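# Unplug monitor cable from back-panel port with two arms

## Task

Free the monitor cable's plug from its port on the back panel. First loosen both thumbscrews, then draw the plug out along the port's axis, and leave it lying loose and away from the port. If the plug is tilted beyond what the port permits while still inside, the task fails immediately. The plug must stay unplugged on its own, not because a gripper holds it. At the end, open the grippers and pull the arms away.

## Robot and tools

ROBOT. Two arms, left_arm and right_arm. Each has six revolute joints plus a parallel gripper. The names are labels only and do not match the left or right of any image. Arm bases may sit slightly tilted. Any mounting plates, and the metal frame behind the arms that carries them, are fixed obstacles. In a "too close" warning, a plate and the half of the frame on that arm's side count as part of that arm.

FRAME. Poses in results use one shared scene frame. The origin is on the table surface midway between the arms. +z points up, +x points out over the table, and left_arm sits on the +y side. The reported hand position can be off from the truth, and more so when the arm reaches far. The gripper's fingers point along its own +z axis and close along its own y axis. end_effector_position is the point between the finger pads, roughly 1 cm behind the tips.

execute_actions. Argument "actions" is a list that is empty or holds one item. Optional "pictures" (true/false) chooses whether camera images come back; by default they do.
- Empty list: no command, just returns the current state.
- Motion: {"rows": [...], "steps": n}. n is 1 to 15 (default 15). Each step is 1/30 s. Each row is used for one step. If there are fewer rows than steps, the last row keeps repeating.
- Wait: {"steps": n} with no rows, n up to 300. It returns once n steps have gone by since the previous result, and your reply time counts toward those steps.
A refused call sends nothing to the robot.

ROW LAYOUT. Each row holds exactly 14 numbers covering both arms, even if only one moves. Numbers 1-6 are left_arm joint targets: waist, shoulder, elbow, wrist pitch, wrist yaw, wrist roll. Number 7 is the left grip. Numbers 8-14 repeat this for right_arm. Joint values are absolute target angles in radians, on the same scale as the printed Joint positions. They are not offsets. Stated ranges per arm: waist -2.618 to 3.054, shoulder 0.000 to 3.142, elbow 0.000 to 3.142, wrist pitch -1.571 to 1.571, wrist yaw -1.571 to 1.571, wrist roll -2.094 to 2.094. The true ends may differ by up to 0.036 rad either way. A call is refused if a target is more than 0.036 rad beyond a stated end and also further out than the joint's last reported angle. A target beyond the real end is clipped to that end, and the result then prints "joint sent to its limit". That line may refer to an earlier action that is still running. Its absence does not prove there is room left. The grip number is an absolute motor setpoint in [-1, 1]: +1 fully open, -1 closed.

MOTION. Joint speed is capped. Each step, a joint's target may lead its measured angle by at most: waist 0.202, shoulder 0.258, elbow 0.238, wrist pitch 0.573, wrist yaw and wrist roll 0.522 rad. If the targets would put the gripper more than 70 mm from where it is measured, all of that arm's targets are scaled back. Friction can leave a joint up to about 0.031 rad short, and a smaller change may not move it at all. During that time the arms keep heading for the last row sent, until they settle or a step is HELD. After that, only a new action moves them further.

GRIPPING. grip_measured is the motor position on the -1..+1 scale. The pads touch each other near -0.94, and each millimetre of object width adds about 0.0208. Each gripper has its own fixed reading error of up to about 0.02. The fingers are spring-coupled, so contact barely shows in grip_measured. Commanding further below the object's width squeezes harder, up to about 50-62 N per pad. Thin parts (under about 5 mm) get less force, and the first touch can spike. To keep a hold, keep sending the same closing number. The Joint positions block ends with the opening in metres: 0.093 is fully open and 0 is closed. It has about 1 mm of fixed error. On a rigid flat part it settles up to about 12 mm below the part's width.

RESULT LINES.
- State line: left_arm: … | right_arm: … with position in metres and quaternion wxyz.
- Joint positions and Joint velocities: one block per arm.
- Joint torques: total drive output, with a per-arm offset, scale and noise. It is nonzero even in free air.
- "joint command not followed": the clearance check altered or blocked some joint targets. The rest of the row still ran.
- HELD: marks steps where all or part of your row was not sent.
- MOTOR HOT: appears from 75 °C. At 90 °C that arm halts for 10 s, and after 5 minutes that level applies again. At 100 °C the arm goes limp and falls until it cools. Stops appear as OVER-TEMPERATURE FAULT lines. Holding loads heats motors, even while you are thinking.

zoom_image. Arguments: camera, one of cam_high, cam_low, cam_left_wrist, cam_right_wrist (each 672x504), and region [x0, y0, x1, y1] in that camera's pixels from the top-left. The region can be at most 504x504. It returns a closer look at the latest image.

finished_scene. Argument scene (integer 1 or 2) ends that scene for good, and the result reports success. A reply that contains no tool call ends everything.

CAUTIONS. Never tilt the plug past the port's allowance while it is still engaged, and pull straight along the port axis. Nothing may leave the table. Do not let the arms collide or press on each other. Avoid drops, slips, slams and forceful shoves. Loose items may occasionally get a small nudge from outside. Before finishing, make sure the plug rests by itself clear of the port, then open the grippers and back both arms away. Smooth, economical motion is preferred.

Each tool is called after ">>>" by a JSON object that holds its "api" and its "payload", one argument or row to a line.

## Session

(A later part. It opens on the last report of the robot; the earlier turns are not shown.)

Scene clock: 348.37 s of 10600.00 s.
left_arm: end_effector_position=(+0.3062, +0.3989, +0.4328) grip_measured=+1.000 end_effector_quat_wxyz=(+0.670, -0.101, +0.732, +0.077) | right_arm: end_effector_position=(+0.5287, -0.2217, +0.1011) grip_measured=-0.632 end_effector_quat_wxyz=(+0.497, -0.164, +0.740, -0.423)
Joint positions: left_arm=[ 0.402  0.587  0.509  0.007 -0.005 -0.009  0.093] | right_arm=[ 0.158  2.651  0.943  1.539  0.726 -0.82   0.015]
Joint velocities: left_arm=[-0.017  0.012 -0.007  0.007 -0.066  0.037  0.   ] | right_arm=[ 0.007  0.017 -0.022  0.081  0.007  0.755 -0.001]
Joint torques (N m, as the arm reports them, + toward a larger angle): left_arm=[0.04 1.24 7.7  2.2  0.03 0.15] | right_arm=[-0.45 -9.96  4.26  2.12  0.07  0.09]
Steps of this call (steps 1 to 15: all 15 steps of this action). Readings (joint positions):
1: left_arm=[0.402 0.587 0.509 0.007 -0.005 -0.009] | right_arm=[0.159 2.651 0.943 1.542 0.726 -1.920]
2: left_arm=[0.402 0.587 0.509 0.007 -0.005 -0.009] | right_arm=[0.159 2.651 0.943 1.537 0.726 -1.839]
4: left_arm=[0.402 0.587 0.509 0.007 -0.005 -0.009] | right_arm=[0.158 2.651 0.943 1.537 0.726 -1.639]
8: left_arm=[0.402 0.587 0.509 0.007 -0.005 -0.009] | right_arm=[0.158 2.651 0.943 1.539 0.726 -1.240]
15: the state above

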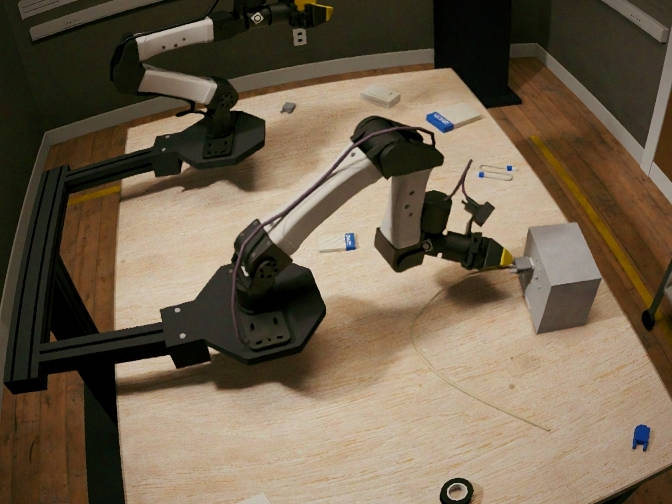

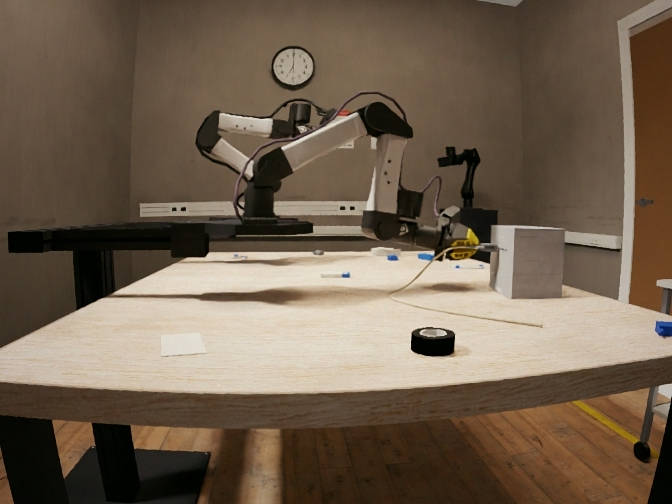

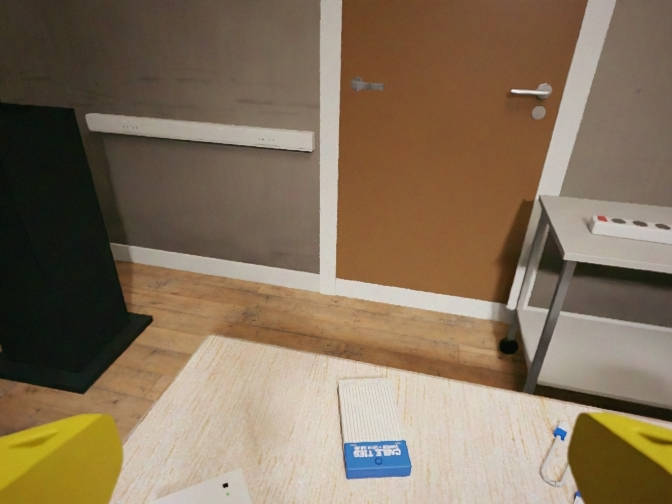

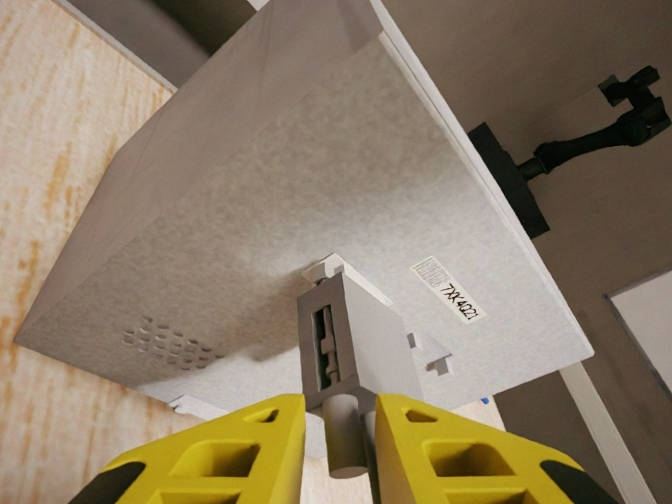

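>>> {"api": "execute_actions", "payload": {
  "actions": [
    {"rows":[[0.4,0.6,0.5,0,0,0,1,0.165,2.65,0.95,1.55,0.71,-0.7,-0.95],[0.4,0.6,0.5,0,0,0,1,0.165,2.65,0.95,1.53,0.71,-2.09,-0.95]]}
  ],
  "pictures": false
}}

>>> {"api": "execute_actions", "payload": {
  "actions": [
    {"rows":[[0.4,0.6,0.5,0,0,0,1,0.165,2.65,0.95,1.53,0.71,-2,-0.63],[0.4,0.6,0.5,0,0,0,1,0.165,2.65,0.95,1.55,0.71,-0.5,-0.63]]}
  ],
  "pictures": false
}}

>>> {"api": "execute_actions", "payload": {
  "actions": [
    {"rows":[[0.4,0.6,0.5,0,0,0,1,0.165,2.65,0.95,1.55,0.71,-0.7,-0.95],[0.4,0.6,0.5,0,0,0,1,0.165,2.65,0.95,1.53,0.71,-2.09,-0.95]]}
  ],
  "pictures": false
}}

>>> {"api": "execute_actions", "payload": {
  "actions": [
    {"rows":[[0.4,0.6,0.5,0,0,0,1,0.165,2.65,0.95,1.53,0.71,-2,-0.63],[0.4,0.6,0.5,0,0,0,1,0.165,2.65,0.95,1.55,0.71,-0.5,-0.63]]}
  ],
  "pictures": false
}}

>>> {"api": "execute_actions", "payload": {
  "actions": [
    {"rows":[[0.4,0.6,0.5,0,0,0,1,0.165,2.65,0.95,1.55,0.71,-0.7,-0.95],[0.4,0.6,0.5,0,0,0,1,0.165,2.65,0.95,1.53,0.71,-2.09,-0.95]]}
  ],
  "pictures": false
}}

>>> {"api": "execute_actions", "payload": {
  "actions": [
    {"rows":[[0.4,0.6,0.5,0,0,0,1,0.165,2.65,0.95,1.53,0.71,-2,-0.63],[0.4,0.6,0.5,0,0,0,1,0.165,2.65,0.95,1.55,0.71,-0.5,-0.63]]}
  ],
  "pictures": false
}}

>>> {"api": "execute_actions", "payload": {
  "actions": [
    {"rows":[[0.4,0.6,0.5,0,0,0,1,0.165,2.65,0.95,1.55,0.71,-0.7,-0.95],[0.4,0.6,0.5,0,0,0,1,0.165,2.65,0.95,1.53,0.71,-2.09,-0.95]]}
  ],
  "pictures": false
}}

>>> {"api": "execute_actions", "payload": {
  "actions": [
    {"rows":[[0.4,0.6,0.5,0,0,0,1,0.165,2.65,0.95,1.53,0.71,-2,-0.63],[0.4,0.6,0.5,0,0,0,1,0.165,2.65,0.95,1.55,0.71,-0.5,-0.63]]}
  ],
  "pictures": false
}}

>>> {"api": "execute_actions", "payload": {
  "actions": [
    {"rows":[[0.4,0.6,0.5,0,0,0,1,0.165,2.65,0.95,1.55,0.71,-0.7,-0.95],[0.4,0.6,0.5,0,0,0,1,0.165,2.65,0.95,1.53,0.71,-2.09,-0.95]]}
  ],
  "pictures": false
}}

>>> {"api": "execute_actions", "payload": {
  "actions": [
    {"rows":[[0.4,0.6,0.5,0,0,0,1,0.165,2.65,0.95,1.53,0.71,-2,-0.63],[0.4,0.6,0.5,0,0,0,1,0.165,2.65,0.95,1.55,0.71,-0.5,-0.63]]}
  ],
  "pictures": false
}}

>>> {"api": "execute_actions", "payload": {
  "actions": [
    {"rows":[[0.4,0.6,0.5,0,0,0,1,0.165,2.65,0.95,1.55,0.71,-0.7,-0.95],[0.4,0.6,0.5,0,0,0,1,0.165,2.65,0.95,1.53,0.71,-2.09,-0.95]]}
  ],
  "pictures": false
}}

>>> {"api": "execute_actions", "payload": {
  "actions": [
    {"rows":[[0.4,0.6,0.5,0,0,0,1,0.165,2.65,0.95,1.53,0.71,-2,-0.63],[0.4,0.6,0.5,0,0,0,1,0.165,2.65,0.95,1.55,0.71,-0.5,-0.63]]}
  ],
  "pictures": false
}}

>>> {"api": "execute_actions", "payload": {
  "actions": [
    {"rows":[[0.4,0.6,0.5,0,0,0,1,0.165,2.65,0.95,1.55,0.71,-0.7,-0.95],[0.4,0.6,0.5,0,0,0,1,0.165,2.65,0.95,1.53,0.71,-2.09,-0.95]]}
  ],
  "pictures": false
}}

>>> {"api": "execute_actions", "payload": {
  "actions": [
    {"rows":[[0.4,0.6,0.5,0,0,0,1,0.165,2.65,0.95,1.53,0.71,-2,-0.63],[0.4,0.6,0.5,0,0,0,1,0.165,2.65,0.95,1.55,0.71,-0.5,-0.63]]}
  ],
  "pictures": false
}}

>>> {"api": "execute_actions", "payload": {
  "actions": [
    {"rows":[[0.4,0.6,0.5,0,0,0,1,0.165,2.65,0.95,1.55,0.71,-0.7,-0.95],[0.4,0.6,0.5,0,0,0,1,0.165,2.65,0.95,1.53,0.71,-2.09,-0.95]]}
  ],
  "pictures": false
}}

>>> {"api": "execute_actions", "payload": {
  "actions": [
    {"rows":[[0.4,0.6,0.5,0,0,0,1,0.165,2.65,0.95,1.53,0.71,-2,-0.63],[0.4,0.6,0.5,0,0,0,1,0.165,2.65,0.95,1.55,0.71,-0.7,-0.63]]}
  ]
}}

>>> {"api": "zoom_image", "payload": {
  "camera": "cam_right_wrist",
  "region": [230,240,450,500]
}}

Scene clock: 366.27 s of 10600.00 s.
left_arm: end_effector_position=(+0.3062, +0.3989, +0.4328) grip_measured=+1.000 end_effector_quat_wxyz=(+0.670, -0.101, +0.732, +0.077) | right_arm: end_effector_position=(+0.5287, -0.2211, +0.1023) grip_measured=-0.936 end_effector_quat_wxyz=(-0.207, +0.522, -0.548, +0.620)
Joint positions: left_arm=[ 0.402  0.587  0.509  0.007 -0.005 -0.009  0.093] | right_arm=[ 0.16   2.651  0.943  1.545  0.728 -1.91   0.   ]
Joint velocities: left_arm=[-0.007  0.017 -0.007  0.007  0.022  0.022  0.   ] | right_arm=[-0.007  0.007  0.002  0.007  0.007 -1.004 -0.001]
Joint torques (N m, as the arm reports them, + toward a larger angle): left_arm=[-0.02  1.28  7.66  2.17  0.04  0.14] | right_arm=[  0.35 -10.04   4.31   1.93  -0.1   -0.23]
Steps of this call (steps 1 to 30: the robot went on to your last target; steps 31 to 90: nothing new was sent; then 14.40 s passed at rest; steps 91 to 105: all 15 steps of this action). Readings (joint positions):
91: left_arm=[0.402 0.587 0.509 0.007 -0.005 -0.009] | right_arm=[0.158 2.651 0.943 1.539 0.725 -0.708]
92: left_arm=[0.402 0.587 0.509 0.007 -0.005 -0.009] | right_arm=[0.158 2.651 0.943 1.537 0.723 -0.792]
94: left_arm=[0.402 0.587 0.509 0.007 -0.005 -0.009] | right_arm=[0.159 2.651 0.943 1.537 0.723 -0.993]
98: left_arm=[0.402 0.587 0.509 0.007 -0.005 -0.009] | right_arm=[0.159 2.651 0.943 1.550 0.726 -1.392]
105: the state above

Scene clock: 366.77 s of 10600.00 s.
left_arm: end_effector_position=(+0.3062, +0.3989, +0.4328) grip_measured=+1.000 end_effector_quat_wxyz=(+0.670, -0.101, +0.732, +0.077) | right_arm: end_effector_position=(+0.5293, -0.2193, +0.1013) grip_measured=-0.632 end_effector_quat_wxyz=(+0.526, -0.118, +0.749, -0.385)
Joint positions: left_arm=[ 0.402  0.587  0.509  0.007 -0.005 -0.009  0.093] | right_arm=[ 0.161  2.651  0.943  1.54   0.718 -0.688  0.015]
Joint velocities: left_arm=[ 0.012 -0.007  0.007  0.007  0.007  0.022  0.   ] | right_arm=[-0.017  0.002 -0.007  0.037 -0.037  1.267  0.001]
Joint torques (N m, as the arm reports them, + toward a larger angle): left_arm=[-0.05  1.32  7.79  2.18  0.04  0.12] | right_arm=[  0.21 -10.16   4.28   2.18   0.09   0.04]
Steps of this call (steps 1 to 15: all 15 steps of this action). Readings (joint positions):
1: left_arm=[0.402 0.587 0.509 0.007 -0.005 -0.009] | right_arm=[0.161 2.651 0.943 1.542 0.727 -1.928]
2: left_arm=[0.402 0.587 0.509 0.007 -0.005 -0.009] | right_arm=[0.161 2.651 0.943 1.538 0.725 -1.847]
4: left_arm=[0.402 0.587 0.509 0.007 -0.005 -0.009] | right_arm=[0.161 2.651 0.943 1.538 0.722 -1.647]
8: left_arm=[0.402 0.587 0.509 0.007 -0.005 -0.009] | right_arm=[0.161 2.651 0.943 1.539 0.719 -1.248]
15: the state above

Scene clock: 367.27 s of 10600.00 s.
left_arm: end_effector_position=(+0.3062, +0.3989, +0.4328) grip_measured=+1.000 end_effector_quat_wxyz=(+0.670, -0.101, +0.732, +0.077) | right_arm: end_effector_position=(+0.5292, -0.2195, +0.1020) grip_measured=-0.936 end_effector_quat_wxyz=(-0.212, +0.523, -0.548, +0.618)
Joint positions: left_arm=[ 0.402  0.587  0.509  0.007 -0.005 -0.009  0.093] | right_arm=[ 0.161  2.651  0.943  1.543  0.721 -1.904  0.   ]
Joint velocities: left_arm=[ 0.002  0.007 -0.007  0.022 -0.051  0.051  0.   ] | right_arm=[ 0.017  0.007 -0.012  0.022  0.022 -1.092  0.   ]
Joint torques (N m, as the arm reports them, + toward a larger angle): left_arm=[-0.05  1.26  7.65  2.19  0.04  0.13] | right_arm=[  0.24 -10.22   4.28   1.93   0.01  -0.21]
Steps of this call (steps 1 to 15: all 15 steps of this action). Readings (joint positions):
1: left_arm=[0.402 0.587 0.509 0.007 -0.005 -0.009] | right_arm=[0.161 2.651 0.943 1.541 0.718 -0.683]
2: left_arm=[0.402 0.587 0.509 0.007 -0.005 -0.009] | right_arm=[0.161 2.651 0.943 1.539 0.717 -0.767]
4: left_arm=[0.402 0.587 0.509 0.007 -0.005 -0.009] | right_arm=[0.161 2.651 0.943 1.538 0.718 -0.969]
8: left_arm=[0.402 0.587 0.509 0.007 -0.005 -0.009] | right_arm=[0.161 2.651 0.943 1.547 0.720 -1.368]
15: the state above

Scene clock: 367.77 s of 10600.00 s.
left_arm: end_effector_position=(+0.3062, +0.3989, +0.4328) grip_measured=+1.000 end_effector_quat_wxyz=(+0.670, -0.101, +0.732, +0.077) | right_arm: end_effector_position=(+0.5293, -0.2188, +0.1012) grip_measured=-0.632 end_effector_quat_wxyz=(+0.527, -0.118, +0.749, -0.384)
Joint positions: left_arm=[ 0.402  0.587  0.509  0.007 -0.005 -0.009  0.093] | right_arm=[ 0.162  2.651  0.943  1.54   0.717 -0.686  0.015]
Joint velocities: left_arm=[ 0.007 -0.002  0.017 -0.081 -0.007 -0.051  0.   ] | right_arm=[-0.017  0.007  0.012 -0.051 -0.007  1.165  0.   ]
Joint torques (N m, as the arm reports them, + toward a larger angle): left_arm=[-0.01  1.4   7.73  2.18  0.06  0.12] | right_arm=[  0.11 -10.1    4.23   2.08   0.15   0.12]
Steps of this call (steps 1 to 15: all 15 steps of this action). Readings (joint positions):
1: left_arm=[0.402 0.587 0.509 0.007 -0.005 -0.009] | right_arm=[0.162 2.651 0.943 1.541 0.721 -1.923]
2: left_arm=[0.402 0.587 0.509 0.007 -0.005 -0.009] | right_arm=[0.162 2.651 0.943 1.537 0.719 -1.842]
4: left_arm=[0.402 0.587 0.509 0.007 -0.005 -0.009] | right_arm=[0.162 2.651 0.943 1.537 0.718 -1.642]
8: left_arm=[0.402 0.587 0.509 0.007 -0.005 -0.009] | right_arm=[0.162 2.651 0.943 1.539 0.718 -1.243]
15: the state above

Scene clock: 368.27 s of 10600.00 s.
left_arm: end_effector_position=(+0.3062, +0.3989, +0.4328) grip_measured=+1.000 end_effector_quat_wxyz=(+0.670, -0.101, +0.732, +0.077) | right_arm: end_effector_position=(+0.5292, -0.2192, +0.1021) grip_measured=-0.936 end_effector_quat_wxyz=(-0.212, +0.523, -0.548, +0.618)
Joint positions: left_arm=[ 0.402  0.587  0.509  0.007 -0.005 -0.009  0.093] | right_arm=[ 0.162  2.651  0.943  1.544  0.72  -1.903  0.   ]
Joint velocities: left_arm=[-0.012  0.002 -0.002  0.051  0.037  0.051  0.   ] | right_arm=[ 0.012  0.017 -0.017 -0.066 -0.007 -1.121  0.   ]
Joint torques (N m, as the arm reports them, + toward a larger angle): left_arm=[0.15 1.31 7.65 2.18 0.03 0.14] | right_arm=[  0.59 -10.18   4.33   1.91   0.12  -0.32]
Steps of this call (steps 1 to 15: all 15 steps of this action). Readings (joint positions):
1: left_arm=[0.402 0.587 0.509 0.007 -0.005 -0.009] | right_arm=[0.162 2.651 0.943 1.540 0.718 -0.681]
2: left_arm=[0.402 0.587 0.509 0.007 -0.005 -0.009] | right_arm=[0.162 2.651 0.943 1.539 0.717 -0.766]
4: left_arm=[0.402 0.587 0.509 0.007 -0.005 -0.009] | right_arm=[0.162 2.651 0.943 1.538 0.717 -0.967]
8: left_arm=[0.402 0.587 0.509 0.007 -0.005 -0.009] | right_arm=[0.162 2.651 0.943 1.547 0.719 -1.367]
15: the state above

Scene clock: 368.77 s of 10600.00 s.
left_arm: end_effector_position=(+0.3062, +0.3989, +0.4328) grip_measured=+1.000 end_effector_quat_wxyz=(+0.670, -0.101, +0.732, +0.077) | right_arm: end_effector_position=(+0.5293, -0.2186, +0.1012) grip_measured=-0.632 end_effector_quat_wxyz=(+0.527, -0.118, +0.749, -0.384)
Joint positions: left_arm=[ 0.402  0.587  0.509  0.007 -0.005 -0.009  0.093] | right_arm=[ 0.162  2.651  0.943  1.54   0.717 -0.686  0.015]
Joint velocities: left_arm=[-0.012  0.002  0.002 -0.066 -0.037  0.007  0.   ] | right_arm=[ 0.012  0.002  0.002  0.037  0.037  1.165 -0.   ]
Joint torques (N m, as the arm reports them, + toward a larger angle): left_arm=[0.02 1.31 7.7  2.19 0.06 0.13] | right_arm=[ -0.04 -10.24   4.2    2.17   0.07   0.01]
Steps of this call (steps 1 to 15: all 15 steps of this action). Readings (joint positions):
1: left_arm=[0.402 0.587 0.509 0.007 -0.005 -0.009] | right_arm=[0.162 2.651 0.943 1.542 0.720 -1.923]
2: left_arm=[0.402 0.587 0.509 0.007 -0.005 -0.009] | right_arm=[0.162 2.651 0.943 1.537 0.719 -1.842]
4: left_arm=[0.402 0.587 0.509 0.007 -0.005 -0.009] | right_arm=[0.162 2.651 0.943 1.538 0.718 -1.642]
8: left_arm=[0.402 0.587 0.509 0.007 -0.005 -0.009] | right_arm=[0.162 2.651 0.943 1.539 0.717 -1.243]
15: the state above

Scene clock: 369.27 s of 10600.00 s.
left_arm: end_effector_position=(+0.3062, +0.3989, +0.4328) grip_measured=+1.000 end_effector_quat_wxyz=(+0.670, -0.101, +0.732, +0.077) | right_arm: end_effector_position=(+0.5292, -0.2190, +0.1021) grip_measured=-0.936 end_effector_quat_wxyz=(-0.213, +0.523, -0.547, +0.618)
Joint positions: left_arm=[ 0.402  0.587  0.509  0.007 -0.005 -0.009  0.093] | right_arm=[ 0.162  2.651  0.943  1.544  0.72  -1.904  0.   ]
Joint velocities: left_arm=[-0.002  0.007  0.007 -0.022 -0.081  0.007  0.   ] | right_arm=[-0.007 -0.007 -0.007  0.022  0.037 -1.106  0.   ]
Joint torques (N m, as the arm reports them, + toward a larger angle): left_arm=[0.   1.23 7.66 2.19 0.07 0.12] | right_arm=[  0.27 -10.38   4.19   1.91  -0.03  -0.32]
Steps of this call (steps 1 to 15: all 15 steps of this action). Readings (joint positions):
1: left_arm=[0.402 0.587 0.509 0.007 -0.005 -0.009] | right_arm=[0.162 2.651 0.943 1.541 0.718 -0.681]
2: left_arm=[0.402 0.587 0.509 0.007 -0.005 -0.009] | right_arm=[0.162 2.651 0.943 1.540 0.717 -0.766]
4: left_arm=[0.402 0.587 0.509 0.007 -0.005 -0.009] | right_arm=[0.162 2.651 0.943 1.539 0.717 -0.967]
8: left_arm=[0.402 0.587 0.509 0.007 -0.005 -0.009] | right_arm=[0.162 2.651 0.943 1.547 0.719 -1.367]
15: the state above

Scene clock: 369.77 s of 10600.00 s.
left_arm: end_effector_position=(+0.3062, +0.3989, +0.4328) grip_measured=+1.000 end_effector_quat_wxyz=(+0.670, -0.101, +0.732, +0.077) | right_arm: end_effector_position=(+0.5293, -0.2185, +0.1012) grip_measured=-0.632 end_effector_quat_wxyz=(+0.527, -0.118, +0.749, -0.384)
Joint positions: left_arm=[ 0.402  0.587  0.509  0.007 -0.005 -0.009  0.093] | right_arm=[ 0.162  2.651  0.943  1.54   0.717 -0.685  0.015]
Joint velocities: left_arm=[ 0.002 -0.002 -0.007 -0.007  0.022 -0.095  0.   ] | right_arm=[-0.007 -0.012  0.017 -0.007 -0.051  1.179  0.001]
Joint torques (N m, as the arm reports them, + toward a larger angle): left_arm=[0.   1.32 7.62 2.19 0.06 0.14] | right_arm=[  0.11 -10.06   4.21   2.16   0.11   0.01]
Steps of this call (steps 1 to 15: all 15 steps of this action). Readings (joint positions):
1: left_arm=[0.402 0.587 0.509 0.007 -0.005 -0.009] | right_arm=[0.162 2.651 0.943 1.542 0.720 -1.923]
2: left_arm=[0.402 0.587 0.509 0.007 -0.005 -0.009] | right_arm=[0.162 2.651 0.943 1.538 0.719 -1.842]
4: left_arm=[0.402 0.587 0.509 0.007 -0.005 -0.009] | right_arm=[0.162 2.651 0.943 1.538 0.718 -1.642]
8: left_arm=[0.402 0.587 0.509 0.007 -0.005 -0.009] | right_arm=[0.162 2.651 0.943 1.539 0.717 -1.243]
15: the state above

Scene clock: 370.27 s of 10600.00 s.
left_arm: end_effector_position=(+0.3062, +0.3989, +0.4328) grip_measured=+1.000 end_effector_quat_wxyz=(+0.670, -0.101, +0.732, +0.077) | right_arm: end_effector_position=(+0.5293, -0.2188, +0.1022) grip_measured=-0.936 end_effector_quat_wxyz=(-0.213, +0.523, -0.547, +0.618)
Joint positions: left_arm=[ 0.402  0.587  0.509  0.007 -0.005 -0.009  0.093] | right_arm=[ 0.162  2.651  0.943  1.545  0.72  -1.904  0.   ]
Joint velocities: left_arm=[-0.022  0.002  0.007  0.037 -0.022  0.007  0.   ] | right_arm=[ 0.027 -0.007  0.007 -0.051  0.007 -1.033  0.   ]
Joint torques (N m, as the arm reports them, + toward a larger angle): left_arm=[-0.05  1.27  7.59  2.19  0.03  0.12] | right_arm=[  0.34 -10.38   4.59   1.9    0.    -0.3 ]
Steps of this call (steps 1 to 15: all 15 steps of this action). Readings (joint positions):
1: left_arm=[0.402 0.587 0.509 0.007 -0.005 -0.009] | right_arm=[0.162 2.651 0.943 1.541 0.717 -0.681]
2: left_arm=[0.402 0.587 0.509 0.007 -0.005 -0.009] | right_arm=[0.162 2.651 0.943 1.540 0.716 -0.766]
4: left_arm=[0.402 0.587 0.509 0.007 -0.005 -0.009] | right_arm=[0.162 2.651 0.943 1.539 0.717 -0.967]
8: left_arm=[0.402 0.587 0.509 0.007 -0.005 -0.009] | right_arm=[0.162 2.651 0.943 1.547 0.719 -1.367]
15: the state above

Scene clock: 370.77 s of 10600.00 s.
left_arm: end_effector_position=(+0.3062, +0.3989, +0.4328) grip_measured=+1.000 end_effector_quat_wxyz=(+0.670, -0.101, +0.732, +0.077) | right_arm: end_effector_position=(+0.5293, -0.2182, +0.1013) grip_measured=-0.632 end_effector_quat_wxyz=(+0.527, -0.118, +0.749, -0.384)
Joint positions: left_arm=[ 0.402  0.587  0.509  0.007 -0.005 -0.009  0.093] | right_arm=[ 0.163  2.651  0.943  1.54   0.717 -0.686  0.015]
Joint velocities: left_arm=[-0.002 -0.007 -0.007  0.051 -0.051 -0.007  0.   ] | right_arm=[ 0.012 -0.012 -0.012 -0.007 -0.037  1.223 -0.001]
Joint torques (N m, as the arm reports them, + toward a larger angle): left_arm=[0.01 1.29 7.58 2.18 0.04 0.14] | right_arm=[  0.22 -10.21   4.44   2.08   0.12  -0.06]
Steps of this call (steps 1 to 15: all 15 steps of this action). Readings (joint positions):
1: left_arm=[0.402 0.587 0.509 0.007 -0.005 -0.009] | right_arm=[0.163 2.651 0.943 1.542 0.720 -1.923]
2: left_arm=[0.402 0.587 0.509 0.007 -0.005 -0.009] | right_arm=[0.163 2.651 0.943 1.538 0.719 -1.842]
4: left_arm=[0.402 0.587 0.509 0.007 -0.005 -0.009] | right_arm=[0.163 2.651 0.943 1.538 0.718 -1.642]
8: left_arm=[0.402 0.587 0.509 0.007 -0.005 -0.009] | right_arm=[0.163 2.651 0.943 1.540 0.717 -1.243]
15: the state above

Scene clock: 371.27 s of 10600.00 s.
left_arm: end_effector_position=(+0.3062, +0.3989, +0.4328) grip_measured=+1.000 end_effector_quat_wxyz=(+0.670, -0.101, +0.732, +0.077) | right_arm: end_effector_position=(+0.5293, -0.2185, +0.1021) grip_measured=-0.936 end_effector_quat_wxyz=(-0.213, +0.523, -0.547, +0.618)
Joint positions: left_arm=[ 0.402  0.587  0.509  0.007 -0.005 -0.009  0.093] | right_arm=[ 0.163  2.651  0.943  1.544  0.719 -1.904  0.   ]
Joint velocities: left_arm=[-0.002  0.012 -0.002  0.095 -0.081 -0.022  0.   ] | right_arm=[ 0.017 -0.017 -0.017 -0.007  0.007 -1.15   0.001]
Joint torques (N m, as the arm reports them, + toward a larger angle): left_arm=[0.02 1.35 7.69 2.16 0.04 0.13] | right_arm=[ -0.04 -10.04   4.66   1.89   0.05  -0.24]
Steps of this call (steps 1 to 15: all 15 steps of this action). Readings (joint positions):
1: left_arm=[0.402 0.587 0.509 0.007 -0.005 -0.009] | right_arm=[0.163 2.651 0.943 1.541 0.717 -0.681]
2: left_arm=[0.402 0.587 0.509 0.007 -0.005 -0.009] | right_arm=[0.163 2.651 0.943 1.540 0.717 -0.766]
4: left_arm=[0.402 0.587 0.509 0.007 -0.005 -0.009] | right_arm=[0.163 2.651 0.943 1.539 0.717 -0.967]
8: left_arm=[0.402 0.587 0.509 0.007 -0.005 -0.009] | right_arm=[0.163 2.651 0.943 1.547 0.718 -1.367]
15: the state above

Scene clock: 371.77 s of 10600.00 s.
left_arm: end_effector_position=(+0.3062, +0.3989, +0.4328) grip_measured=+1.000 end_effector_quat_wxyz=(+0.670, -0.101, +0.732, +0.077) | right_arm: end_effector_position=(+0.5293, -0.2181, +0.1012) grip_measured=-0.632 end_effector_quat_wxyz=(+0.527, -0.118, +0.749, -0.384)
Joint positions: left_arm=[ 0.402  0.587  0.509  0.007 -0.005 -0.009  0.093] | right_arm=[ 0.163  2.651  0.943  1.54   0.717 -0.686  0.015]
Joint velocities: left_arm=[-0.012 -0.012 -0.007 -0.095  0.051  0.007  0.   ] | right_arm=[-0.012 -0.007 -0.002  0.066  0.066  1.15   0.   ]
Joint torques (N m, as the arm reports them, + toward a larger angle): left_arm=[-0.03  1.26  7.75  2.16  0.04  0.11] | right_arm=[  0.43 -10.11   4.29   2.13   0.09   0.09]
Steps of this call (steps 1 to 15: all 15 steps of this action). Readings (joint positions):
1: left_arm=[0.402 0.587 0.509 0.007 -0.005 -0.009] | right_arm=[0.163 2.651 0.943 1.542 0.719 -1.924]
2: left_arm=[0.402 0.587 0.509 0.007 -0.005 -0.009] | right_arm=[0.163 2.651 0.943 1.538 0.718 -1.843]
4: left_arm=[0.402 0.587 0.509 0.007 -0.005 -0.009] | right_arm=[0.163 2.651 0.943 1.538 0.718 -1.642]
8: left_arm=[0.402 0.587 0.509 0.007 -0.005 -0.009] | right_arm=[0.163 2.651 0.943 1.539 0.717 -1.243]
15: the state above

Scene clock: 372.27 s of 10600.00 s.
left_arm: end_effector_position=(+0.3062, +0.3989, +0.4328) grip_measured=+1.000 end_effector_quat_wxyz=(+0.670, -0.101, +0.732, +0.077) | right_arm: end_effector_position=(+0.5292, -0.2186, +0.1021) grip_measured=-0.936 end_effector_quat_wxyz=(-0.213, +0.523, -0.547, +0.618)
Joint positions: left_arm=[ 0.402  0.587  0.509  0.007 -0.005 -0.009  0.093] | right_arm=[ 0.163  2.651  0.943  1.544  0.72  -1.904  0.   ]
Joint velocities: left_arm=[-0.007 -0.007 -0.032 -0.066  0.051 -0.066  0.   ] | right_arm=[ 0.002 -0.002 -0.017  0.022 -0.066 -1.062  0.   ]
Joint torques (N m, as the arm reports them, + toward a larger angle): left_arm=[0.04 1.43 7.74 2.16 0.04 0.13] | right_arm=[ -0.05 -10.05   4.32   1.97   0.09  -0.25]
Steps of this call (steps 1 to 15: all 15 steps of this action). Readings (joint positions):
1: left_arm=[0.402 0.587 0.509 0.007 -0.005 -0.009] | right_arm=[0.163 2.651 0.943 1.541 0.717 -0.681]
2: left_arm=[0.402 0.587 0.509 0.007 -0.005 -0.009] | right_arm=[0.163 2.651 0.943 1.540 0.717 -0.766]
4: left_arm=[0.402 0.587 0.509 0.007 -0.005 -0.009] | right_arm=[0.163 2.651 0.943 1.539 0.717 -0.967]
8: left_arm=[0.402 0.587 0.509 0.007 -0.005 -0.009] | right_arm=[0.163 2.651 0.943 1.547 0.719 -1.367]
15: the state above

Scene clock: 372.77 s of 10600.00 s.
left_arm: end_effector_position=(+0.3062, +0.3989, +0.4328) grip_measured=+1.000 end_effector_quat_wxyz=(+0.670, -0.101, +0.732, +0.077) | right_arm: end_effector_position=(+0.5293, -0.2180, +0.1013) grip_measured=-0.632 end_effector_quat_wxyz=(+0.527, -0.118, +0.749, -0.384)
Joint positions: left_arm=[ 0.402  0.587  0.509  0.007 -0.005 -0.009  0.093] | right_arm=[ 0.163  2.651  0.943  1.54   0.717 -0.686  0.015]
Joint velocities: left_arm=[-0.002 -0.007  0.007  0.007  0.007  0.095  0.   ] | right_arm=[ 0.002  0.007 -0.002  0.022  0.022  1.223 -0.001]
Joint torques (N m, as the arm reports them, + toward a larger angle): left_arm=[-0.09  1.32  7.56  2.16  0.06  0.1 ] | right_arm=[ 0.06 -9.95  4.27  2.15  0.06  0.07]
Steps of this call (steps 1 to 15: all 15 steps of this action). Readings (joint positions):
1: left_arm=[0.402 0.587 0.509 0.007 -0.005 -0.009] | right_arm=[0.163 2.651 0.943 1.542 0.720 -1.924]
2: left_arm=[0.402 0.587 0.509 0.007 -0.005 -0.009] | right_arm=[0.163 2.651 0.943 1.538 0.718 -1.843]
4: left_arm=[0.402 0.587 0.509 0.007 -0.005 -0.009] | right_arm=[0.163 2.651 0.943 1.538 0.718 -1.642]
8: left_arm=[0.402 0.587 0.509 0.007 -0.005 -0.009] | right_arm=[0.163 2.651 0.943 1.539 0.717 -1.243]
15: the state above

Scene clock: 373.27 s of 10600.00 s.
left_arm: end_effector_position=(+0.3062, +0.3989, +0.4328) grip_measured=+1.000 end_effector_quat_wxyz=(+0.670, -0.101, +0.732, +0.077) | right_arm: end_effector_position=(+0.5293, -0.2183, +0.1021) grip_measured=-0.936 end_effector_quat_wxyz=(-0.213, +0.524, -0.547, +0.618)
Joint positions: left_arm=[ 0.402  0.587  0.509  0.007 -0.005 -0.009  0.093] | right_arm=[ 0.163  2.651  0.943  1.544  0.719 -1.905  0.   ]
Joint velocities: left_arm=[ 0.002 -0.007  0.002  0.007  0.022  0.022  0.   ] | right_arm=[-0.002  0.007 -0.022 -0.037  0.037 -1.106 -0.001]
Joint torques (N m, as the arm reports them, + toward a larger angle): left_arm=[0.04 1.3  7.75 2.18 0.05 0.12] | right_arm=[  0.06 -10.14   4.3    1.94   0.11  -0.31]
Steps of this call (steps 1 to 15: all 15 steps of this action). Readings (joint positions):
1: left_arm=[0.402 0.587 0.509 0.007 -0.005 -0.009] | right_arm=[0.163 2.651 0.943 1.541 0.717 -0.681]
2: left_arm=[0.402 0.587 0.509 0.007 -0.005 -0.009] | right_arm=[0.163 2.651 0.943 1.540 0.716 -0.766]
4: left_arm=[0.402 0.587 0.509 0.007 -0.005 -0.009] | right_arm=[0.163 2.651 0.943 1.539 0.716 -0.967]
8: left_arm=[0.402 0.587 0.509 0.007 -0.005 -0.009] | right_arm=[0.163 2.651 0.943 1.547 0.718 -1.367]
15: the state above

Scene clock: 373.77 s of 10600.00 s.
left_arm: end_effector_position=(+0.3062, +0.3989, +0.4328) grip_measured=+1.000 end_effector_quat_wxyz=(+0.670, -0.101, +0.732, +0.077) | right_arm: end_effector_position=(+0.5293, -0.2179, +0.1012) grip_measured=-0.632 end_effector_quat_wxyz=(+0.500, -0.169, +0.739, -0.419)
Joint positions: left_arm=[ 0.402  0.587  0.509  0.007 -0.005 -0.009  0.093] | right_arm=[ 0.163  2.651  0.943  1.54   0.716 -0.821  0.015]
Joint velocities: left_arm=[-0.007 -0.007  0.002 -0.007 -0.022  0.007  0.   ] | right_arm=[-0.012  0.012 -0.007 -0.066 -0.037  0.784  0.   ]
Joint torques (N m, as the arm reports them, + toward a larger angle): left_arm=[0.05 1.28 7.65 2.18 0.02 0.14] | right_arm=[  0.15 -10.05   4.42   2.09   0.12   0.15]
Steps of this call (steps 1 to 15: all 15 steps of this action). Readings (joint positions):
1: left_arm=[0.402 0.587 0.509 0.007 -0.005 -0.009] | right_arm=[0.163 2.651 0.943 1.542 0.719 -1.925]
2: left_arm=[0.402 0.587 0.509 0.007 -0.005 -0.009] | right_arm=[0.163 2.651 0.943 1.538 0.718 -1.843]
4: left_arm=[0.402 0.587 0.509 0.007 -0.005 -0.009] | right_arm=[0.163 2.651 0.943 1.538 0.717 -1.643]
8: left_arm=[0.402 0.587 0.509 0.007 -0.005 -0.009] | right_arm=[0.163 2.651 0.943 1.539 0.716 -1.244]
15: the state above

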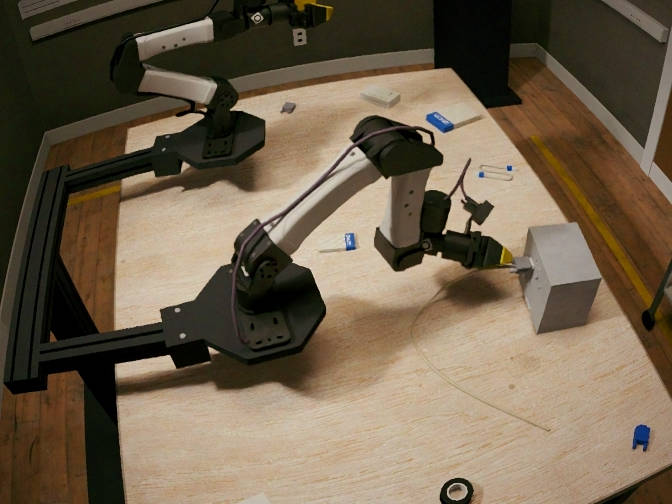

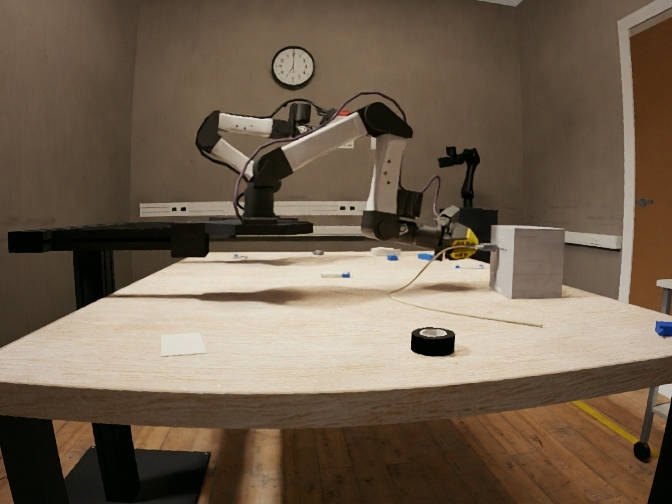

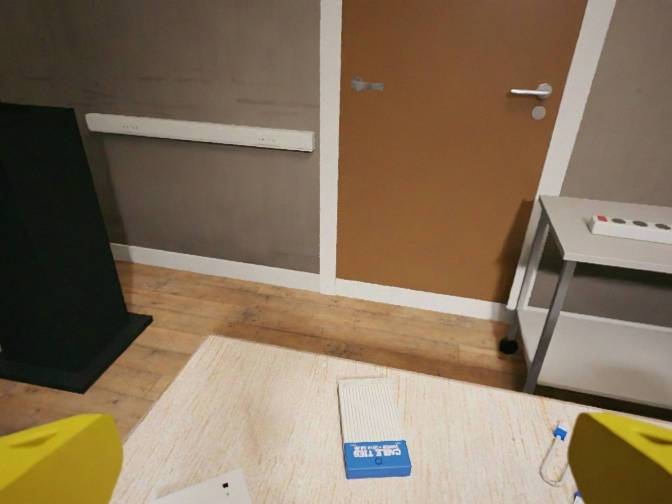

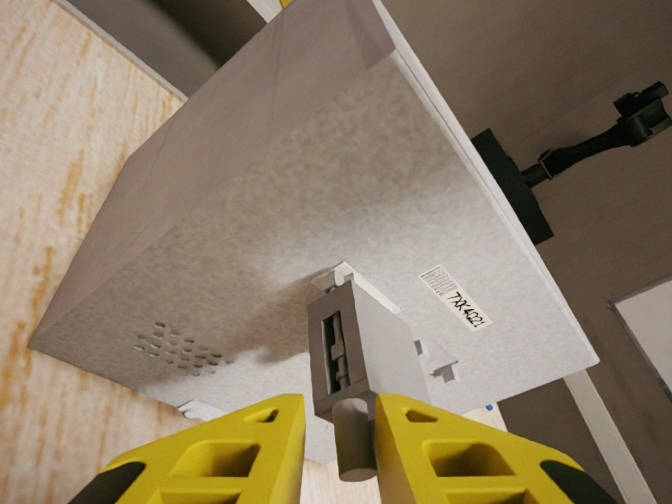

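Region (230, 240, 450, 500) of cam_right_wrist's 672x504 image, scaled by 1.938, with more detail than that image has; it fills the left 426 columns of this view, and the rest is white.

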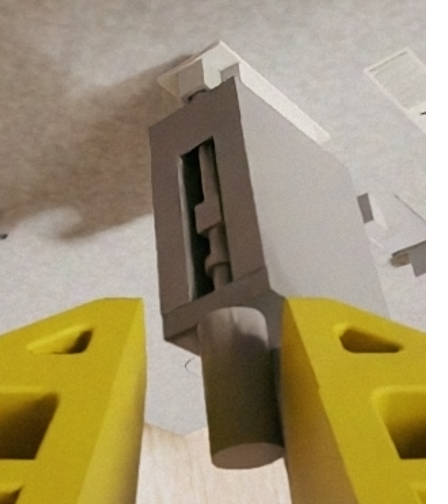

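>>> {"api": "execute_actions", "payload": {
  "actions": [
    {"rows":[[0.4,0.6,0.5,0,0,0,1,0.165,2.65,0.95,1.55,0.71,-0.7,-0.95],[0.4,0.6,0.5,0,0,0,1,0.165,2.65,0.95,1.53,0.71,-2.09,-0.95]]}
  ],
  "pictures": false
}}

>>> {"api": "execute_actions", "payload": {
  "actions": [
    {"rows":[[0.4,0.6,0.5,0,0,0,1,0.165,2.65,0.95,1.53,0.71,-2,-0.63],[0.4,0.6,0.5,0,0,0,1,0.165,2.65,0.95,1.55,0.71,-0.5,-0.63]]}
  ],
  "pictures": false
}}

>>> {"api": "execute_actions", "payload": {
  "actions": [
    {"rows":[[0.4,0.6,0.5,0,0,0,1,0.165,2.65,0.95,1.55,0.71,-0.7,-0.95],[0.4,0.6,0.5,0,0,0,1,0.165,2.65,0.95,1.53,0.71,-2.09,-0.95]]}
  ],
  "pictures": false
}}

>>> {"api": "execute_actions", "payload": {
  "actions": [
    {"rows":[[0.4,0.6,0.5,0,0,0,1,0.165,2.65,0.95,1.53,0.71,-2,-0.63],[0.4,0.6,0.5,0,0,0,1,0.165,2.65,0.95,1.55,0.71,-0.5,-0.63]]}
  ],
  "pictures": false
}}

>>> {"api": "execute_actions", "payload": {
  "actions": [
    {"rows":[[0.4,0.6,0.5,0,0,0,1,0.165,2.65,0.95,1.55,0.71,-0.7,-0.95],[0.4,0.6,0.5,0,0,0,1,0.165,2.65,0.95,1.53,0.71,-2.09,-0.95]]}
  ],
  "pictures": false
}}

>>> {"api": "execute_actions", "payload": {
  "actions": [
    {"rows":[[0.4,0.6,0.5,0,0,0,1,0.165,2.65,0.95,1.53,0.71,-2,-0.63],[0.4,0.6,0.5,0,0,0,1,0.165,2.65,0.95,1.55,0.71,-0.5,-0.63]]}
  ],
  "pictures": false
}}

>>> {"api": "execute_actions", "payload": {
  "actions": [
    {"rows":[[0.4,0.6,0.5,0,0,0,1,0.165,2.65,0.95,1.55,0.71,-0.7,-0.95],[0.4,0.6,0.5,0,0,0,1,0.165,2.65,0.95,1.53,0.71,-2.09,-0.95]]}
  ],
  "pictures": false
}}

>>> {"api": "execute_actions", "payload": {
  "actions": [
    {"rows":[[0.4,0.6,0.5,0,0,0,1,0.165,2.65,0.95,1.53,0.71,-2,-0.63],[0.4,0.6,0.5,0,0,0,1,0.165,2.65,0.95,1.55,0.71,-0.5,-0.63]]}
  ],
  "pictures": false
}}

>>> {"api": "execute_actions", "payload": {
  "actions": [
    {"rows":[[0.4,0.6,0.5,0,0,0,1,0.165,2.65,0.95,1.55,0.71,-0.7,-0.95],[0.4,0.6,0.5,0,0,0,1,0.165,2.65,0.95,1.53,0.71,-2.09,-0.95]]}
  ],
  "pictures": false
}}

>>> {"api": "execute_actions", "payload": {
  "actions": [
    {"rows":[[0.4,0.6,0.5,0,0,0,1,0.165,2.65,0.95,1.53,0.71,-2,-0.63],[0.4,0.6,0.5,0,0,0,1,0.165,2.65,0.95,1.55,0.71,-0.7,-0.63]]}
  ]
}}

>>> {"api": "zoom_image", "payload": {
  "camera": "cam_right_wrist",
  "region": [230,240,450,500]
}}

Scene clock: 385.43 s of 10600.00 s.
left_arm: end_effector_position=(+0.3062, +0.3989, +0.4328) grip_measured=+1.000 end_effector_quat_wxyz=(+0.670, -0.101, +0.732, +0.077) | right_arm: end_effector_position=(+0.5293, -0.2184, +0.1021) grip_measured=-0.936 end_effector_quat_wxyz=(-0.210, +0.526, -0.544, +0.619)
Joint positions: left_arm=[ 0.402  0.587  0.509  0.007 -0.005 -0.009  0.093] | right_arm=[ 0.163  2.651  0.943  1.544  0.72  -1.914  0.   ]
Joint velocities: left_arm=[-0.007 -0.002 -0.002 -0.066 -0.007  0.037  0.   ] | right_arm=[-0.002  0.017 -0.012  0.037 -0.037 -1.033 -0.   ]
Joint torques (N m, as the arm reports them, + toward a larger angle): left_arm=[0.02 1.35 7.6  2.2  0.04 0.14] | right_arm=[  0.23 -10.24   4.05   1.95   0.07  -0.29]
Steps of this call (steps 1 to 30: the robot went on to your last target; steps 31 to 90: nothing new was sent; then 8.17 s passed at rest; steps 91 to 105: all 15 steps of this action). Readings (joint positions):
91: left_arm=[0.402 0.587 0.509 0.007 -0.005 -0.009] | right_arm=[0.163 2.651 0.943 1.540 0.716 -0.708]
92: left_arm=[0.402 0.587 0.509 0.007 -0.005 -0.009] | right_arm=[0.163 2.651 0.943 1.539 0.716 -0.793]
94: left_arm=[0.402 0.587 0.509 0.007 -0.005 -0.009] | right_arm=[0.163 2.651 0.943 1.539 0.716 -0.994]
98: left_arm=[0.402 0.587 0.509 0.007 -0.005 -0.009] | right_arm=[0.163 2.651 0.943 1.546 0.719 -1.394]
105: the state above

Scene clock: 385.93 s of 10600.00 s.
left_arm: end_effector_position=(+0.3062, +0.3989, +0.4328) grip_measured=+1.000 end_effector_quat_wxyz=(+0.670, -0.101, +0.732, +0.077) | right_arm: end_effector_position=(+0.5294, -0.2179, +0.1013) grip_measured=-0.632 end_effector_quat_wxyz=(+0.527, -0.120, +0.749, -0.385)
Joint positions: left_arm=[ 0.402  0.587  0.509  0.007 -0.005 -0.009  0.093] | right_arm=[ 0.163  2.651  0.943  1.54   0.716 -0.689  0.015]
Joint velocities: left_arm=[ 0.002 -0.007  0.007 -0.051  0.066  0.037  0.   ] | right_arm=[-0.007 -0.017 -0.017 -0.037 -0.022  1.238  0.002]
Joint torques (N m, as the arm reports them, + toward a larger angle): left_arm=[-0.06  1.39  7.64  2.19  0.02  0.13] | right_arm=[ 0.18 -9.84  4.32  2.05  0.03  0.06]
Steps of this call (steps 1 to 15: all 15 steps of this action). Readings (joint positions):
1: left_arm=[0.402 0.587 0.509 0.007 -0.005 -0.009] | right_arm=[0.163 2.651 0.943 1.542 0.719 -1.932]
2: left_arm=[0.402 0.587 0.509 0.007 -0.005 -0.009] | right_arm=[0.163 2.651 0.943 1.538 0.718 -1.851]
4: left_arm=[0.402 0.587 0.509 0.007 -0.005 -0.009] | right_arm=[0.163 2.651 0.943 1.538 0.718 -1.650]
8: left_arm=[0.402 0.587 0.509 0.007 -0.005 -0.009] | right_arm=[0.163 2.651 0.943 1.539 0.717 -1.251]
15: the state above

Scene clock: 386.43 s of 10600.00 s.
left_arm: end_effector_position=(+0.3062, +0.3989, +0.4328) grip_measured=+1.000 end_effector_quat_wxyz=(+0.670, -0.101, +0.732, +0.077) | right_arm: end_effector_position=(+0.5293, -0.2182, +0.1021) grip_measured=-0.936 end_effector_quat_wxyz=(-0.213, +0.524, -0.546, +0.618)
Joint positions: left_arm=[ 0.402  0.587  0.509  0.007 -0.005 -0.009  0.093] | right_arm=[ 0.163  2.651  0.943  1.544  0.719 -1.906  0.   ]
Joint velocities: left_arm=[-0.012  0.002 -0.017 -0.037  0.037  0.081  0.   ] | right_arm=[-0.012 -0.017  0.007  0.007  0.007 -0.989  0.001]
Joint torques (N m, as the arm reports them, + toward a larger angle): left_arm=[-0.03  1.31  7.8   2.2   0.05  0.12] | right_arm=[ 0.14 -9.97  4.37  1.91  0.12 -0.22]
Steps of this call (steps 1 to 15: all 15 steps of this action). Readings (joint positions):
1: left_arm=[0.402 0.587 0.509 0.007 -0.005 -0.009] | right_arm=[0.163 2.651 0.943 1.541 0.717 -0.684]
2: left_arm=[0.402 0.587 0.509 0.007 -0.005 -0.009] | right_arm=[0.163 2.651 0.943 1.540 0.716 -0.768]
4: left_arm=[0.402 0.587 0.509 0.007 -0.005 -0.009] | right_arm=[0.163 2.651 0.943 1.539 0.716 -0.970]
8: left_arm=[0.402 0.587 0.509 0.007 -0.005 -0.009] | right_arm=[0.163 2.651 0.943 1.547 0.718 -1.370]
15: the state above

Scene clock: 386.93 s of 10600.00 s.
left_arm: end_effector_position=(+0.3062, +0.3989, +0.4328) grip_measured=+1.000 end_effector_quat_wxyz=(+0.670, -0.101, +0.732, +0.077) | right_arm: end_effector_position=(+0.5294, -0.2178, +0.1013) grip_measured=-0.632 end_effector_quat_wxyz=(+0.527, -0.119, +0.749, -0.384)
Joint positions: left_arm=[ 0.402  0.587  0.509  0.007 -0.005 -0.009  0.093] | right_arm=[ 0.163  2.651  0.943  1.54   0.716 -0.686  0.015]
Joint velocities: left_arm=[-0.002  0.012  0.007  0.022 -0.007 -0.051  0.   ] | right_arm=[ 0.012  0.002 -0.017  0.022 -0.037  1.194  0.001]
Joint torques (N m, as the arm reports them, + toward a larger angle): left_arm=[-0.04  1.26  7.61  2.2   0.06  0.14] | right_arm=[ -0.26 -10.26   4.29   2.1    0.11   0.13]
Steps of this call (steps 1 to 15: all 15 steps of this action). Readings (joint positions):
1: left_arm=[0.402 0.587 0.509 0.007 -0.005 -0.009] | right_arm=[0.163 2.651 0.943 1.542 0.719 -1.925]
2: left_arm=[0.402 0.587 0.509 0.007 -0.005 -0.009] | right_arm=[0.163 2.651 0.943 1.538 0.717 -1.844]
4: left_arm=[0.402 0.587 0.509 0.007 -0.005 -0.009] | right_arm=[0.163 2.651 0.943 1.538 0.717 -1.644]
8: left_arm=[0.402 0.587 0.509 0.007 -0.005 -0.009] | right_arm=[0.163 2.651 0.943 1.540 0.716 -1.245]
15: the state above

Scene clock: 387.43 s of 10600.00 s.
left_arm: end_effector_position=(+0.3062, +0.3989, +0.4328) grip_measured=+1.000 end_effector_quat_wxyz=(+0.670, -0.101, +0.732, +0.077) | right_arm: end_effector_position=(+0.5293, -0.2183, +0.1021) grip_measured=-0.936 end_effector_quat_wxyz=(-0.213, +0.524, -0.546, +0.618)
Joint positions: left_arm=[ 0.402  0.587  0.509  0.007 -0.005 -0.009  0.093] | right_arm=[ 0.163  2.651  0.943  1.544  0.719 -1.906  0.   ]
Joint velocities: left_arm=[-0.012 -0.022  0.002 -0.022 -0.051 -0.154  0.   ] | right_arm=[-0.022 -0.002 -0.002 -0.051 -0.007 -1.062 -0.001]
Joint torques (N m, as the arm reports them, + toward a larger angle): left_arm=[-0.1   1.41  7.67  2.2   0.04  0.12] | right_arm=[  0.02 -10.21   4.24   1.95   0.09  -0.22]
Steps of this call (steps 1 to 15: all 15 steps of this action). Readings (joint positions):
1: left_arm=[0.402 0.587 0.509 0.007 -0.005 -0.009] | right_arm=[0.163 2.651 0.943 1.541 0.716 -0.682]
2: left_arm=[0.402 0.587 0.509 0.007 -0.005 -0.009] | right_arm=[0.163 2.651 0.943 1.540 0.716 -0.766]
4: left_arm=[0.402 0.587 0.509 0.007 -0.005 -0.009] | right_arm=[0.163 2.651 0.943 1.539 0.716 -0.968]
8: left_arm=[0.402 0.587 0.509 0.007 -0.005 -0.009] | right_arm=[0.163 2.651 0.943 1.547 0.719 -1.368]
15: the state above

Scene clock: 387.93 s of 10600.00 s.
left_arm: end_effector_position=(+0.3062, +0.3989, +0.4328) grip_measured=+1.000 end_effector_quat_wxyz=(+0.670, -0.101, +0.732, +0.077) | right_arm: end_effector_position=(+0.5294, -0.2179, +0.1013) grip_measured=-0.632 end_effector_quat_wxyz=(+0.527, -0.119, +0.749, -0.384)
Joint positions: left_arm=[ 0.402  0.587  0.509  0.007 -0.005 -0.009  0.093] | right_arm=[ 0.163  2.651  0.943  1.54   0.716 -0.686  0.015]
Joint velocities: left_arm=[-0.002 -0.012 -0.012 -0.037  0.081 -0.022  0.   ] | right_arm=[-0.002 -0.002 -0.002  0.066  0.007  1.209  0.001]
Joint torques (N m, as the arm reports them, + toward a larger angle): left_arm=[-0.12  1.37  7.67  2.2   0.05  0.14] | right_arm=[ 0.13 -9.99  4.29  2.11  0.11  0.02]
Steps of this call (steps 1 to 15: all 15 steps of this action). Readings (joint positions):
1: left_arm=[0.402 0.587 0.509 0.007 -0.005 -0.009] | right_arm=[0.163 2.651 0.943 1.542 0.719 -1.925]
2: left_arm=[0.402 0.587 0.509 0.007 -0.005 -0.009] | right_arm=[0.163 2.651 0.943 1.538 0.718 -1.843]
4: left_arm=[0.402 0.587 0.509 0.007 -0.005 -0.009] | right_arm=[0.163 2.651 0.943 1.539 0.717 -1.643]
8: left_arm=[0.402 0.587 0.509 0.007 -0.005 -0.009] | right_arm=[0.163 2.651 0.943 1.540 0.716 -1.244]
15: the state above

Scene clock: 388.43 s of 10600.00 s.
left_arm: end_effector_position=(+0.3062, +0.3989, +0.4328) grip_measured=+1.000 end_effector_quat_wxyz=(+0.670, -0.101, +0.732, +0.077) | right_arm: end_effector_position=(+0.5293, -0.2183, +0.1022) grip_measured=-0.936 end_effector_quat_wxyz=(-0.213, +0.524, -0.546, +0.618)
Joint positions: left_arm=[ 0.402  0.587  0.509  0.007 -0.005 -0.009  0.093] | right_arm=[ 0.163  2.651  0.943  1.545  0.719 -1.905  0.   ]
Joint velocities: left_arm=[-0.012 -0.007  0.012 -0.007 -0.051 -0.066  0.   ] | right_arm=[-0.007  0.002 -0.022  0.007  0.007 -1.062 -0.   ]
Joint torques (N m, as the arm reports them, + toward a larger angle): left_arm=[0.03 1.35 7.66 2.19 0.04 0.12] | right_arm=[-0.09 -9.92  4.33  1.89  0.03 -0.16]
Steps of this call (steps 1 to 15: all 15 steps of this action). Readings (joint positions):
1: left_arm=[0.402 0.587 0.509 0.007 -0.005 -0.009] | right_arm=[0.163 2.651 0.943 1.541 0.716 -0.681]
2: left_arm=[0.402 0.587 0.509 0.007 -0.005 -0.009] | right_arm=[0.163 2.651 0.943 1.540 0.716 -0.766]
4: left_arm=[0.402 0.587 0.509 0.007 -0.005 -0.009] | right_arm=[0.163 2.651 0.943 1.539 0.716 -0.968]
8: left_arm=[0.402 0.587 0.509 0.007 -0.005 -0.009] | right_arm=[0.163 2.651 0.943 1.547 0.719 -1.367]
15: the state above

Scene clock: 388.93 s of 10600.00 s.
left_arm: end_effector_position=(+0.3062, +0.3989, +0.4328) grip_measured=+1.000 end_effector_quat_wxyz=(+0.670, -0.101, +0.732, +0.077) | right_arm: end_effector_position=(+0.5294, -0.2179, +0.1013) grip_measured=-0.632 end_effector_quat_wxyz=(+0.527, -0.119, +0.749, -0.384)
Joint positions: left_arm=[ 0.402  0.587  0.509  0.007 -0.005 -0.009  0.093] | right_arm=[ 0.163  2.651  0.943  1.54   0.716 -0.686  0.015]
Joint velocities: left_arm=[-0.007 -0.012 -0.017  0.037 -0.007  0.007  0.   ] | right_arm=[ 0.012 -0.007 -0.022 -0.022 -0.007  1.253  0.   ]
Joint torques (N m, as the arm reports them, + toward a larger angle): left_arm=[0.13 1.28 7.66 2.17 0.01 0.12] | right_arm=[ -0.12 -10.05   4.42   2.12   0.18   0.09]
Steps of this call (steps 1 to 15: all 15 steps of this action). Readings (joint positions):
1: left_arm=[0.402 0.587 0.509 0.007 -0.005 -0.009] | right_arm=[0.163 2.651 0.943 1.542 0.719 -1.925]
2: left_arm=[0.402 0.587 0.509 0.007 -0.005 -0.009] | right_arm=[0.163 2.651 0.943 1.538 0.718 -1.843]
4: left_arm=[0.402 0.587 0.509 0.007 -0.005 -0.009] | right_arm=[0.163 2.651 0.943 1.538 0.717 -1.643]
8: left_arm=[0.402 0.587 0.509 0.007 -0.005 -0.009] | right_arm=[0.163 2.651 0.943 1.539 0.716 -1.244]
15: the state above

Scene clock: 389.43 s of 10600.00 s.
left_arm: end_effector_position=(+0.3062, +0.3989, +0.4328) grip_measured=+1.000 end_effector_quat_wxyz=(+0.670, -0.101, +0.732, +0.077) | right_arm: end_effector_position=(+0.5293, -0.2183, +0.1021) grip_measured=-0.936 end_effector_quat_wxyz=(-0.213, +0.524, -0.546, +0.618)
Joint positions: left_arm=[ 0.402  0.587  0.509  0.007 -0.005 -0.009  0.093] | right_arm=[ 0.163  2.651  0.943  1.544  0.719 -1.905  0.   ]
Joint velocities: left_arm=[ 0.007 -0.012  0.002  0.066 -0.037  0.037  0.   ] | right_arm=[-0.002  0.007 -0.007  0.051  0.037 -1.077 -0.001]
Joint torques (N m, as the arm reports them, + toward a larger angle): left_arm=[-0.11  1.27  7.73  2.19  0.02  0.14] | right_arm=[  0.04 -10.18   4.44   1.92   0.08  -0.21]
Steps of this call (steps 1 to 15: all 15 steps of this action). Readings (joint positions):
1: left_arm=[0.402 0.587 0.509 0.007 -0.005 -0.009] | right_arm=[0.163 2.651 0.943 1.541 0.716 -0.681]
2: left_arm=[0.402 0.587 0.509 0.007 -0.005 -0.009] | right_arm=[0.163 2.651 0.943 1.540 0.716 -0.766]
4: left_arm=[0.402 0.587 0.509 0.007 -0.005 -0.009] | right_arm=[0.163 2.651 0.943 1.539 0.716 -0.968]
8: left_arm=[0.402 0.587 0.509 0.007 -0.005 -0.009] | right_arm=[0.163 2.651 0.943 1.547 0.719 -1.367]
15: the state above

Scene clock: 389.93 s of 10600.00 s.
left_arm: end_effector_position=(+0.3062, +0.3989, +0.4328) grip_measured=+1.000 end_effector_quat_wxyz=(+0.670, -0.101, +0.732, +0.077) | right_arm: end_effector_position=(+0.5293, -0.2179, +0.1012) grip_measured=-0.632 end_effector_quat_wxyz=(+0.500, -0.169, +0.739, -0.419)
Joint positions: left_arm=[ 0.402  0.587  0.509  0.007 -0.005 -0.009  0.093] | right_arm=[ 0.163  2.651  0.943  1.54   0.716 -0.821  0.015]
Joint velocities: left_arm=[-0.007 -0.012 -0.007 -0.051 -0.066 -0.037  0.   ] | right_arm=[-0.002 -0.002  0.007 -0.037  0.037  0.755 -0.001]
Joint torques (N m, as the arm reports them, + toward a larger angle): left_arm=[-0.13  1.33  7.68  2.18  0.04  0.13] | right_arm=[  0.11 -10.35   4.39   2.15   0.13   0.04]
Steps of this call (steps 1 to 15: all 15 steps of this action). Readings (joint positions):
1: left_arm=[0.402 0.587 0.509 0.007 -0.005 -0.009] | right_arm=[0.163 2.651 0.943 1.542 0.719 -1.925]
2: left_arm=[0.402 0.587 0.509 0.007 -0.005 -0.009] | right_arm=[0.163 2.651 0.943 1.538 0.718 -1.843]
4: left_arm=[0.402 0.587 0.509 0.007 -0.005 -0.009] | right_arm=[0.163 2.651 0.943 1.538 0.717 -1.643]
8: left_arm=[0.402 0.587 0.509 0.007 -0.005 -0.009] | right_arm=[0.163 2.651 0.943 1.539 0.716 -1.244]
15: the state above

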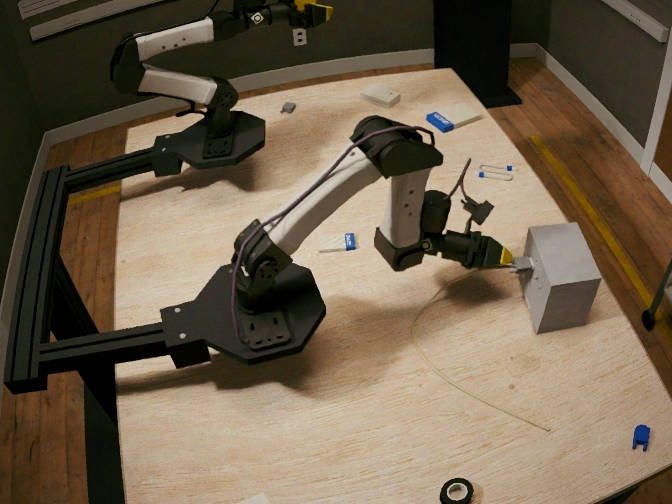

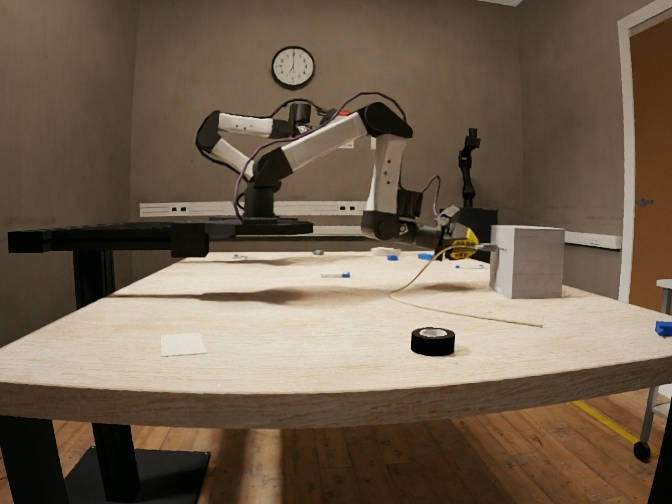

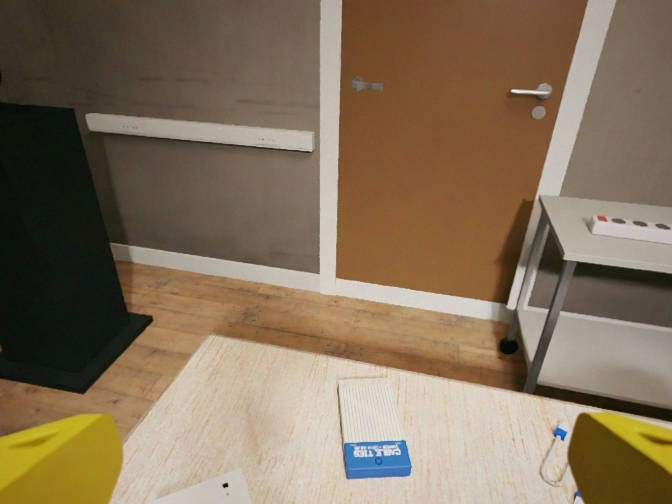

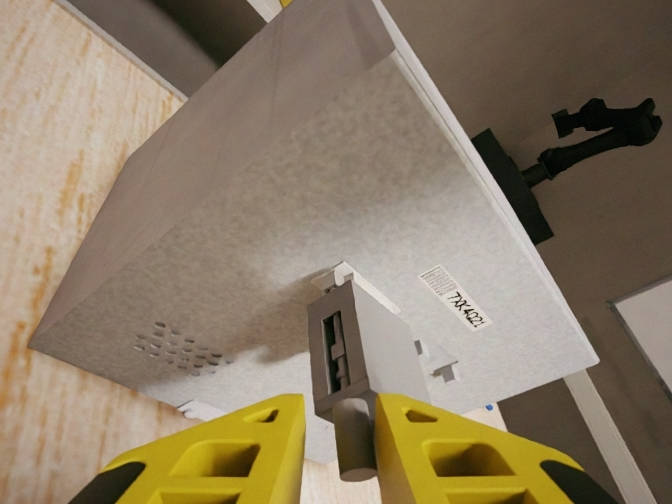

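Region (230, 240, 450, 500) of cam_right_wrist's 672x504 image, scaled by 1.938, with more detail than that image has; it fills the left 426 columns of this view, and the rest is white.

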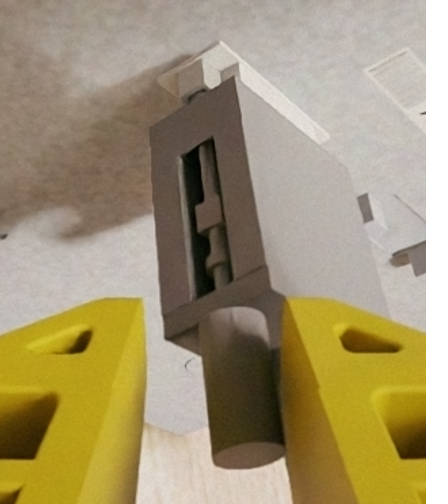

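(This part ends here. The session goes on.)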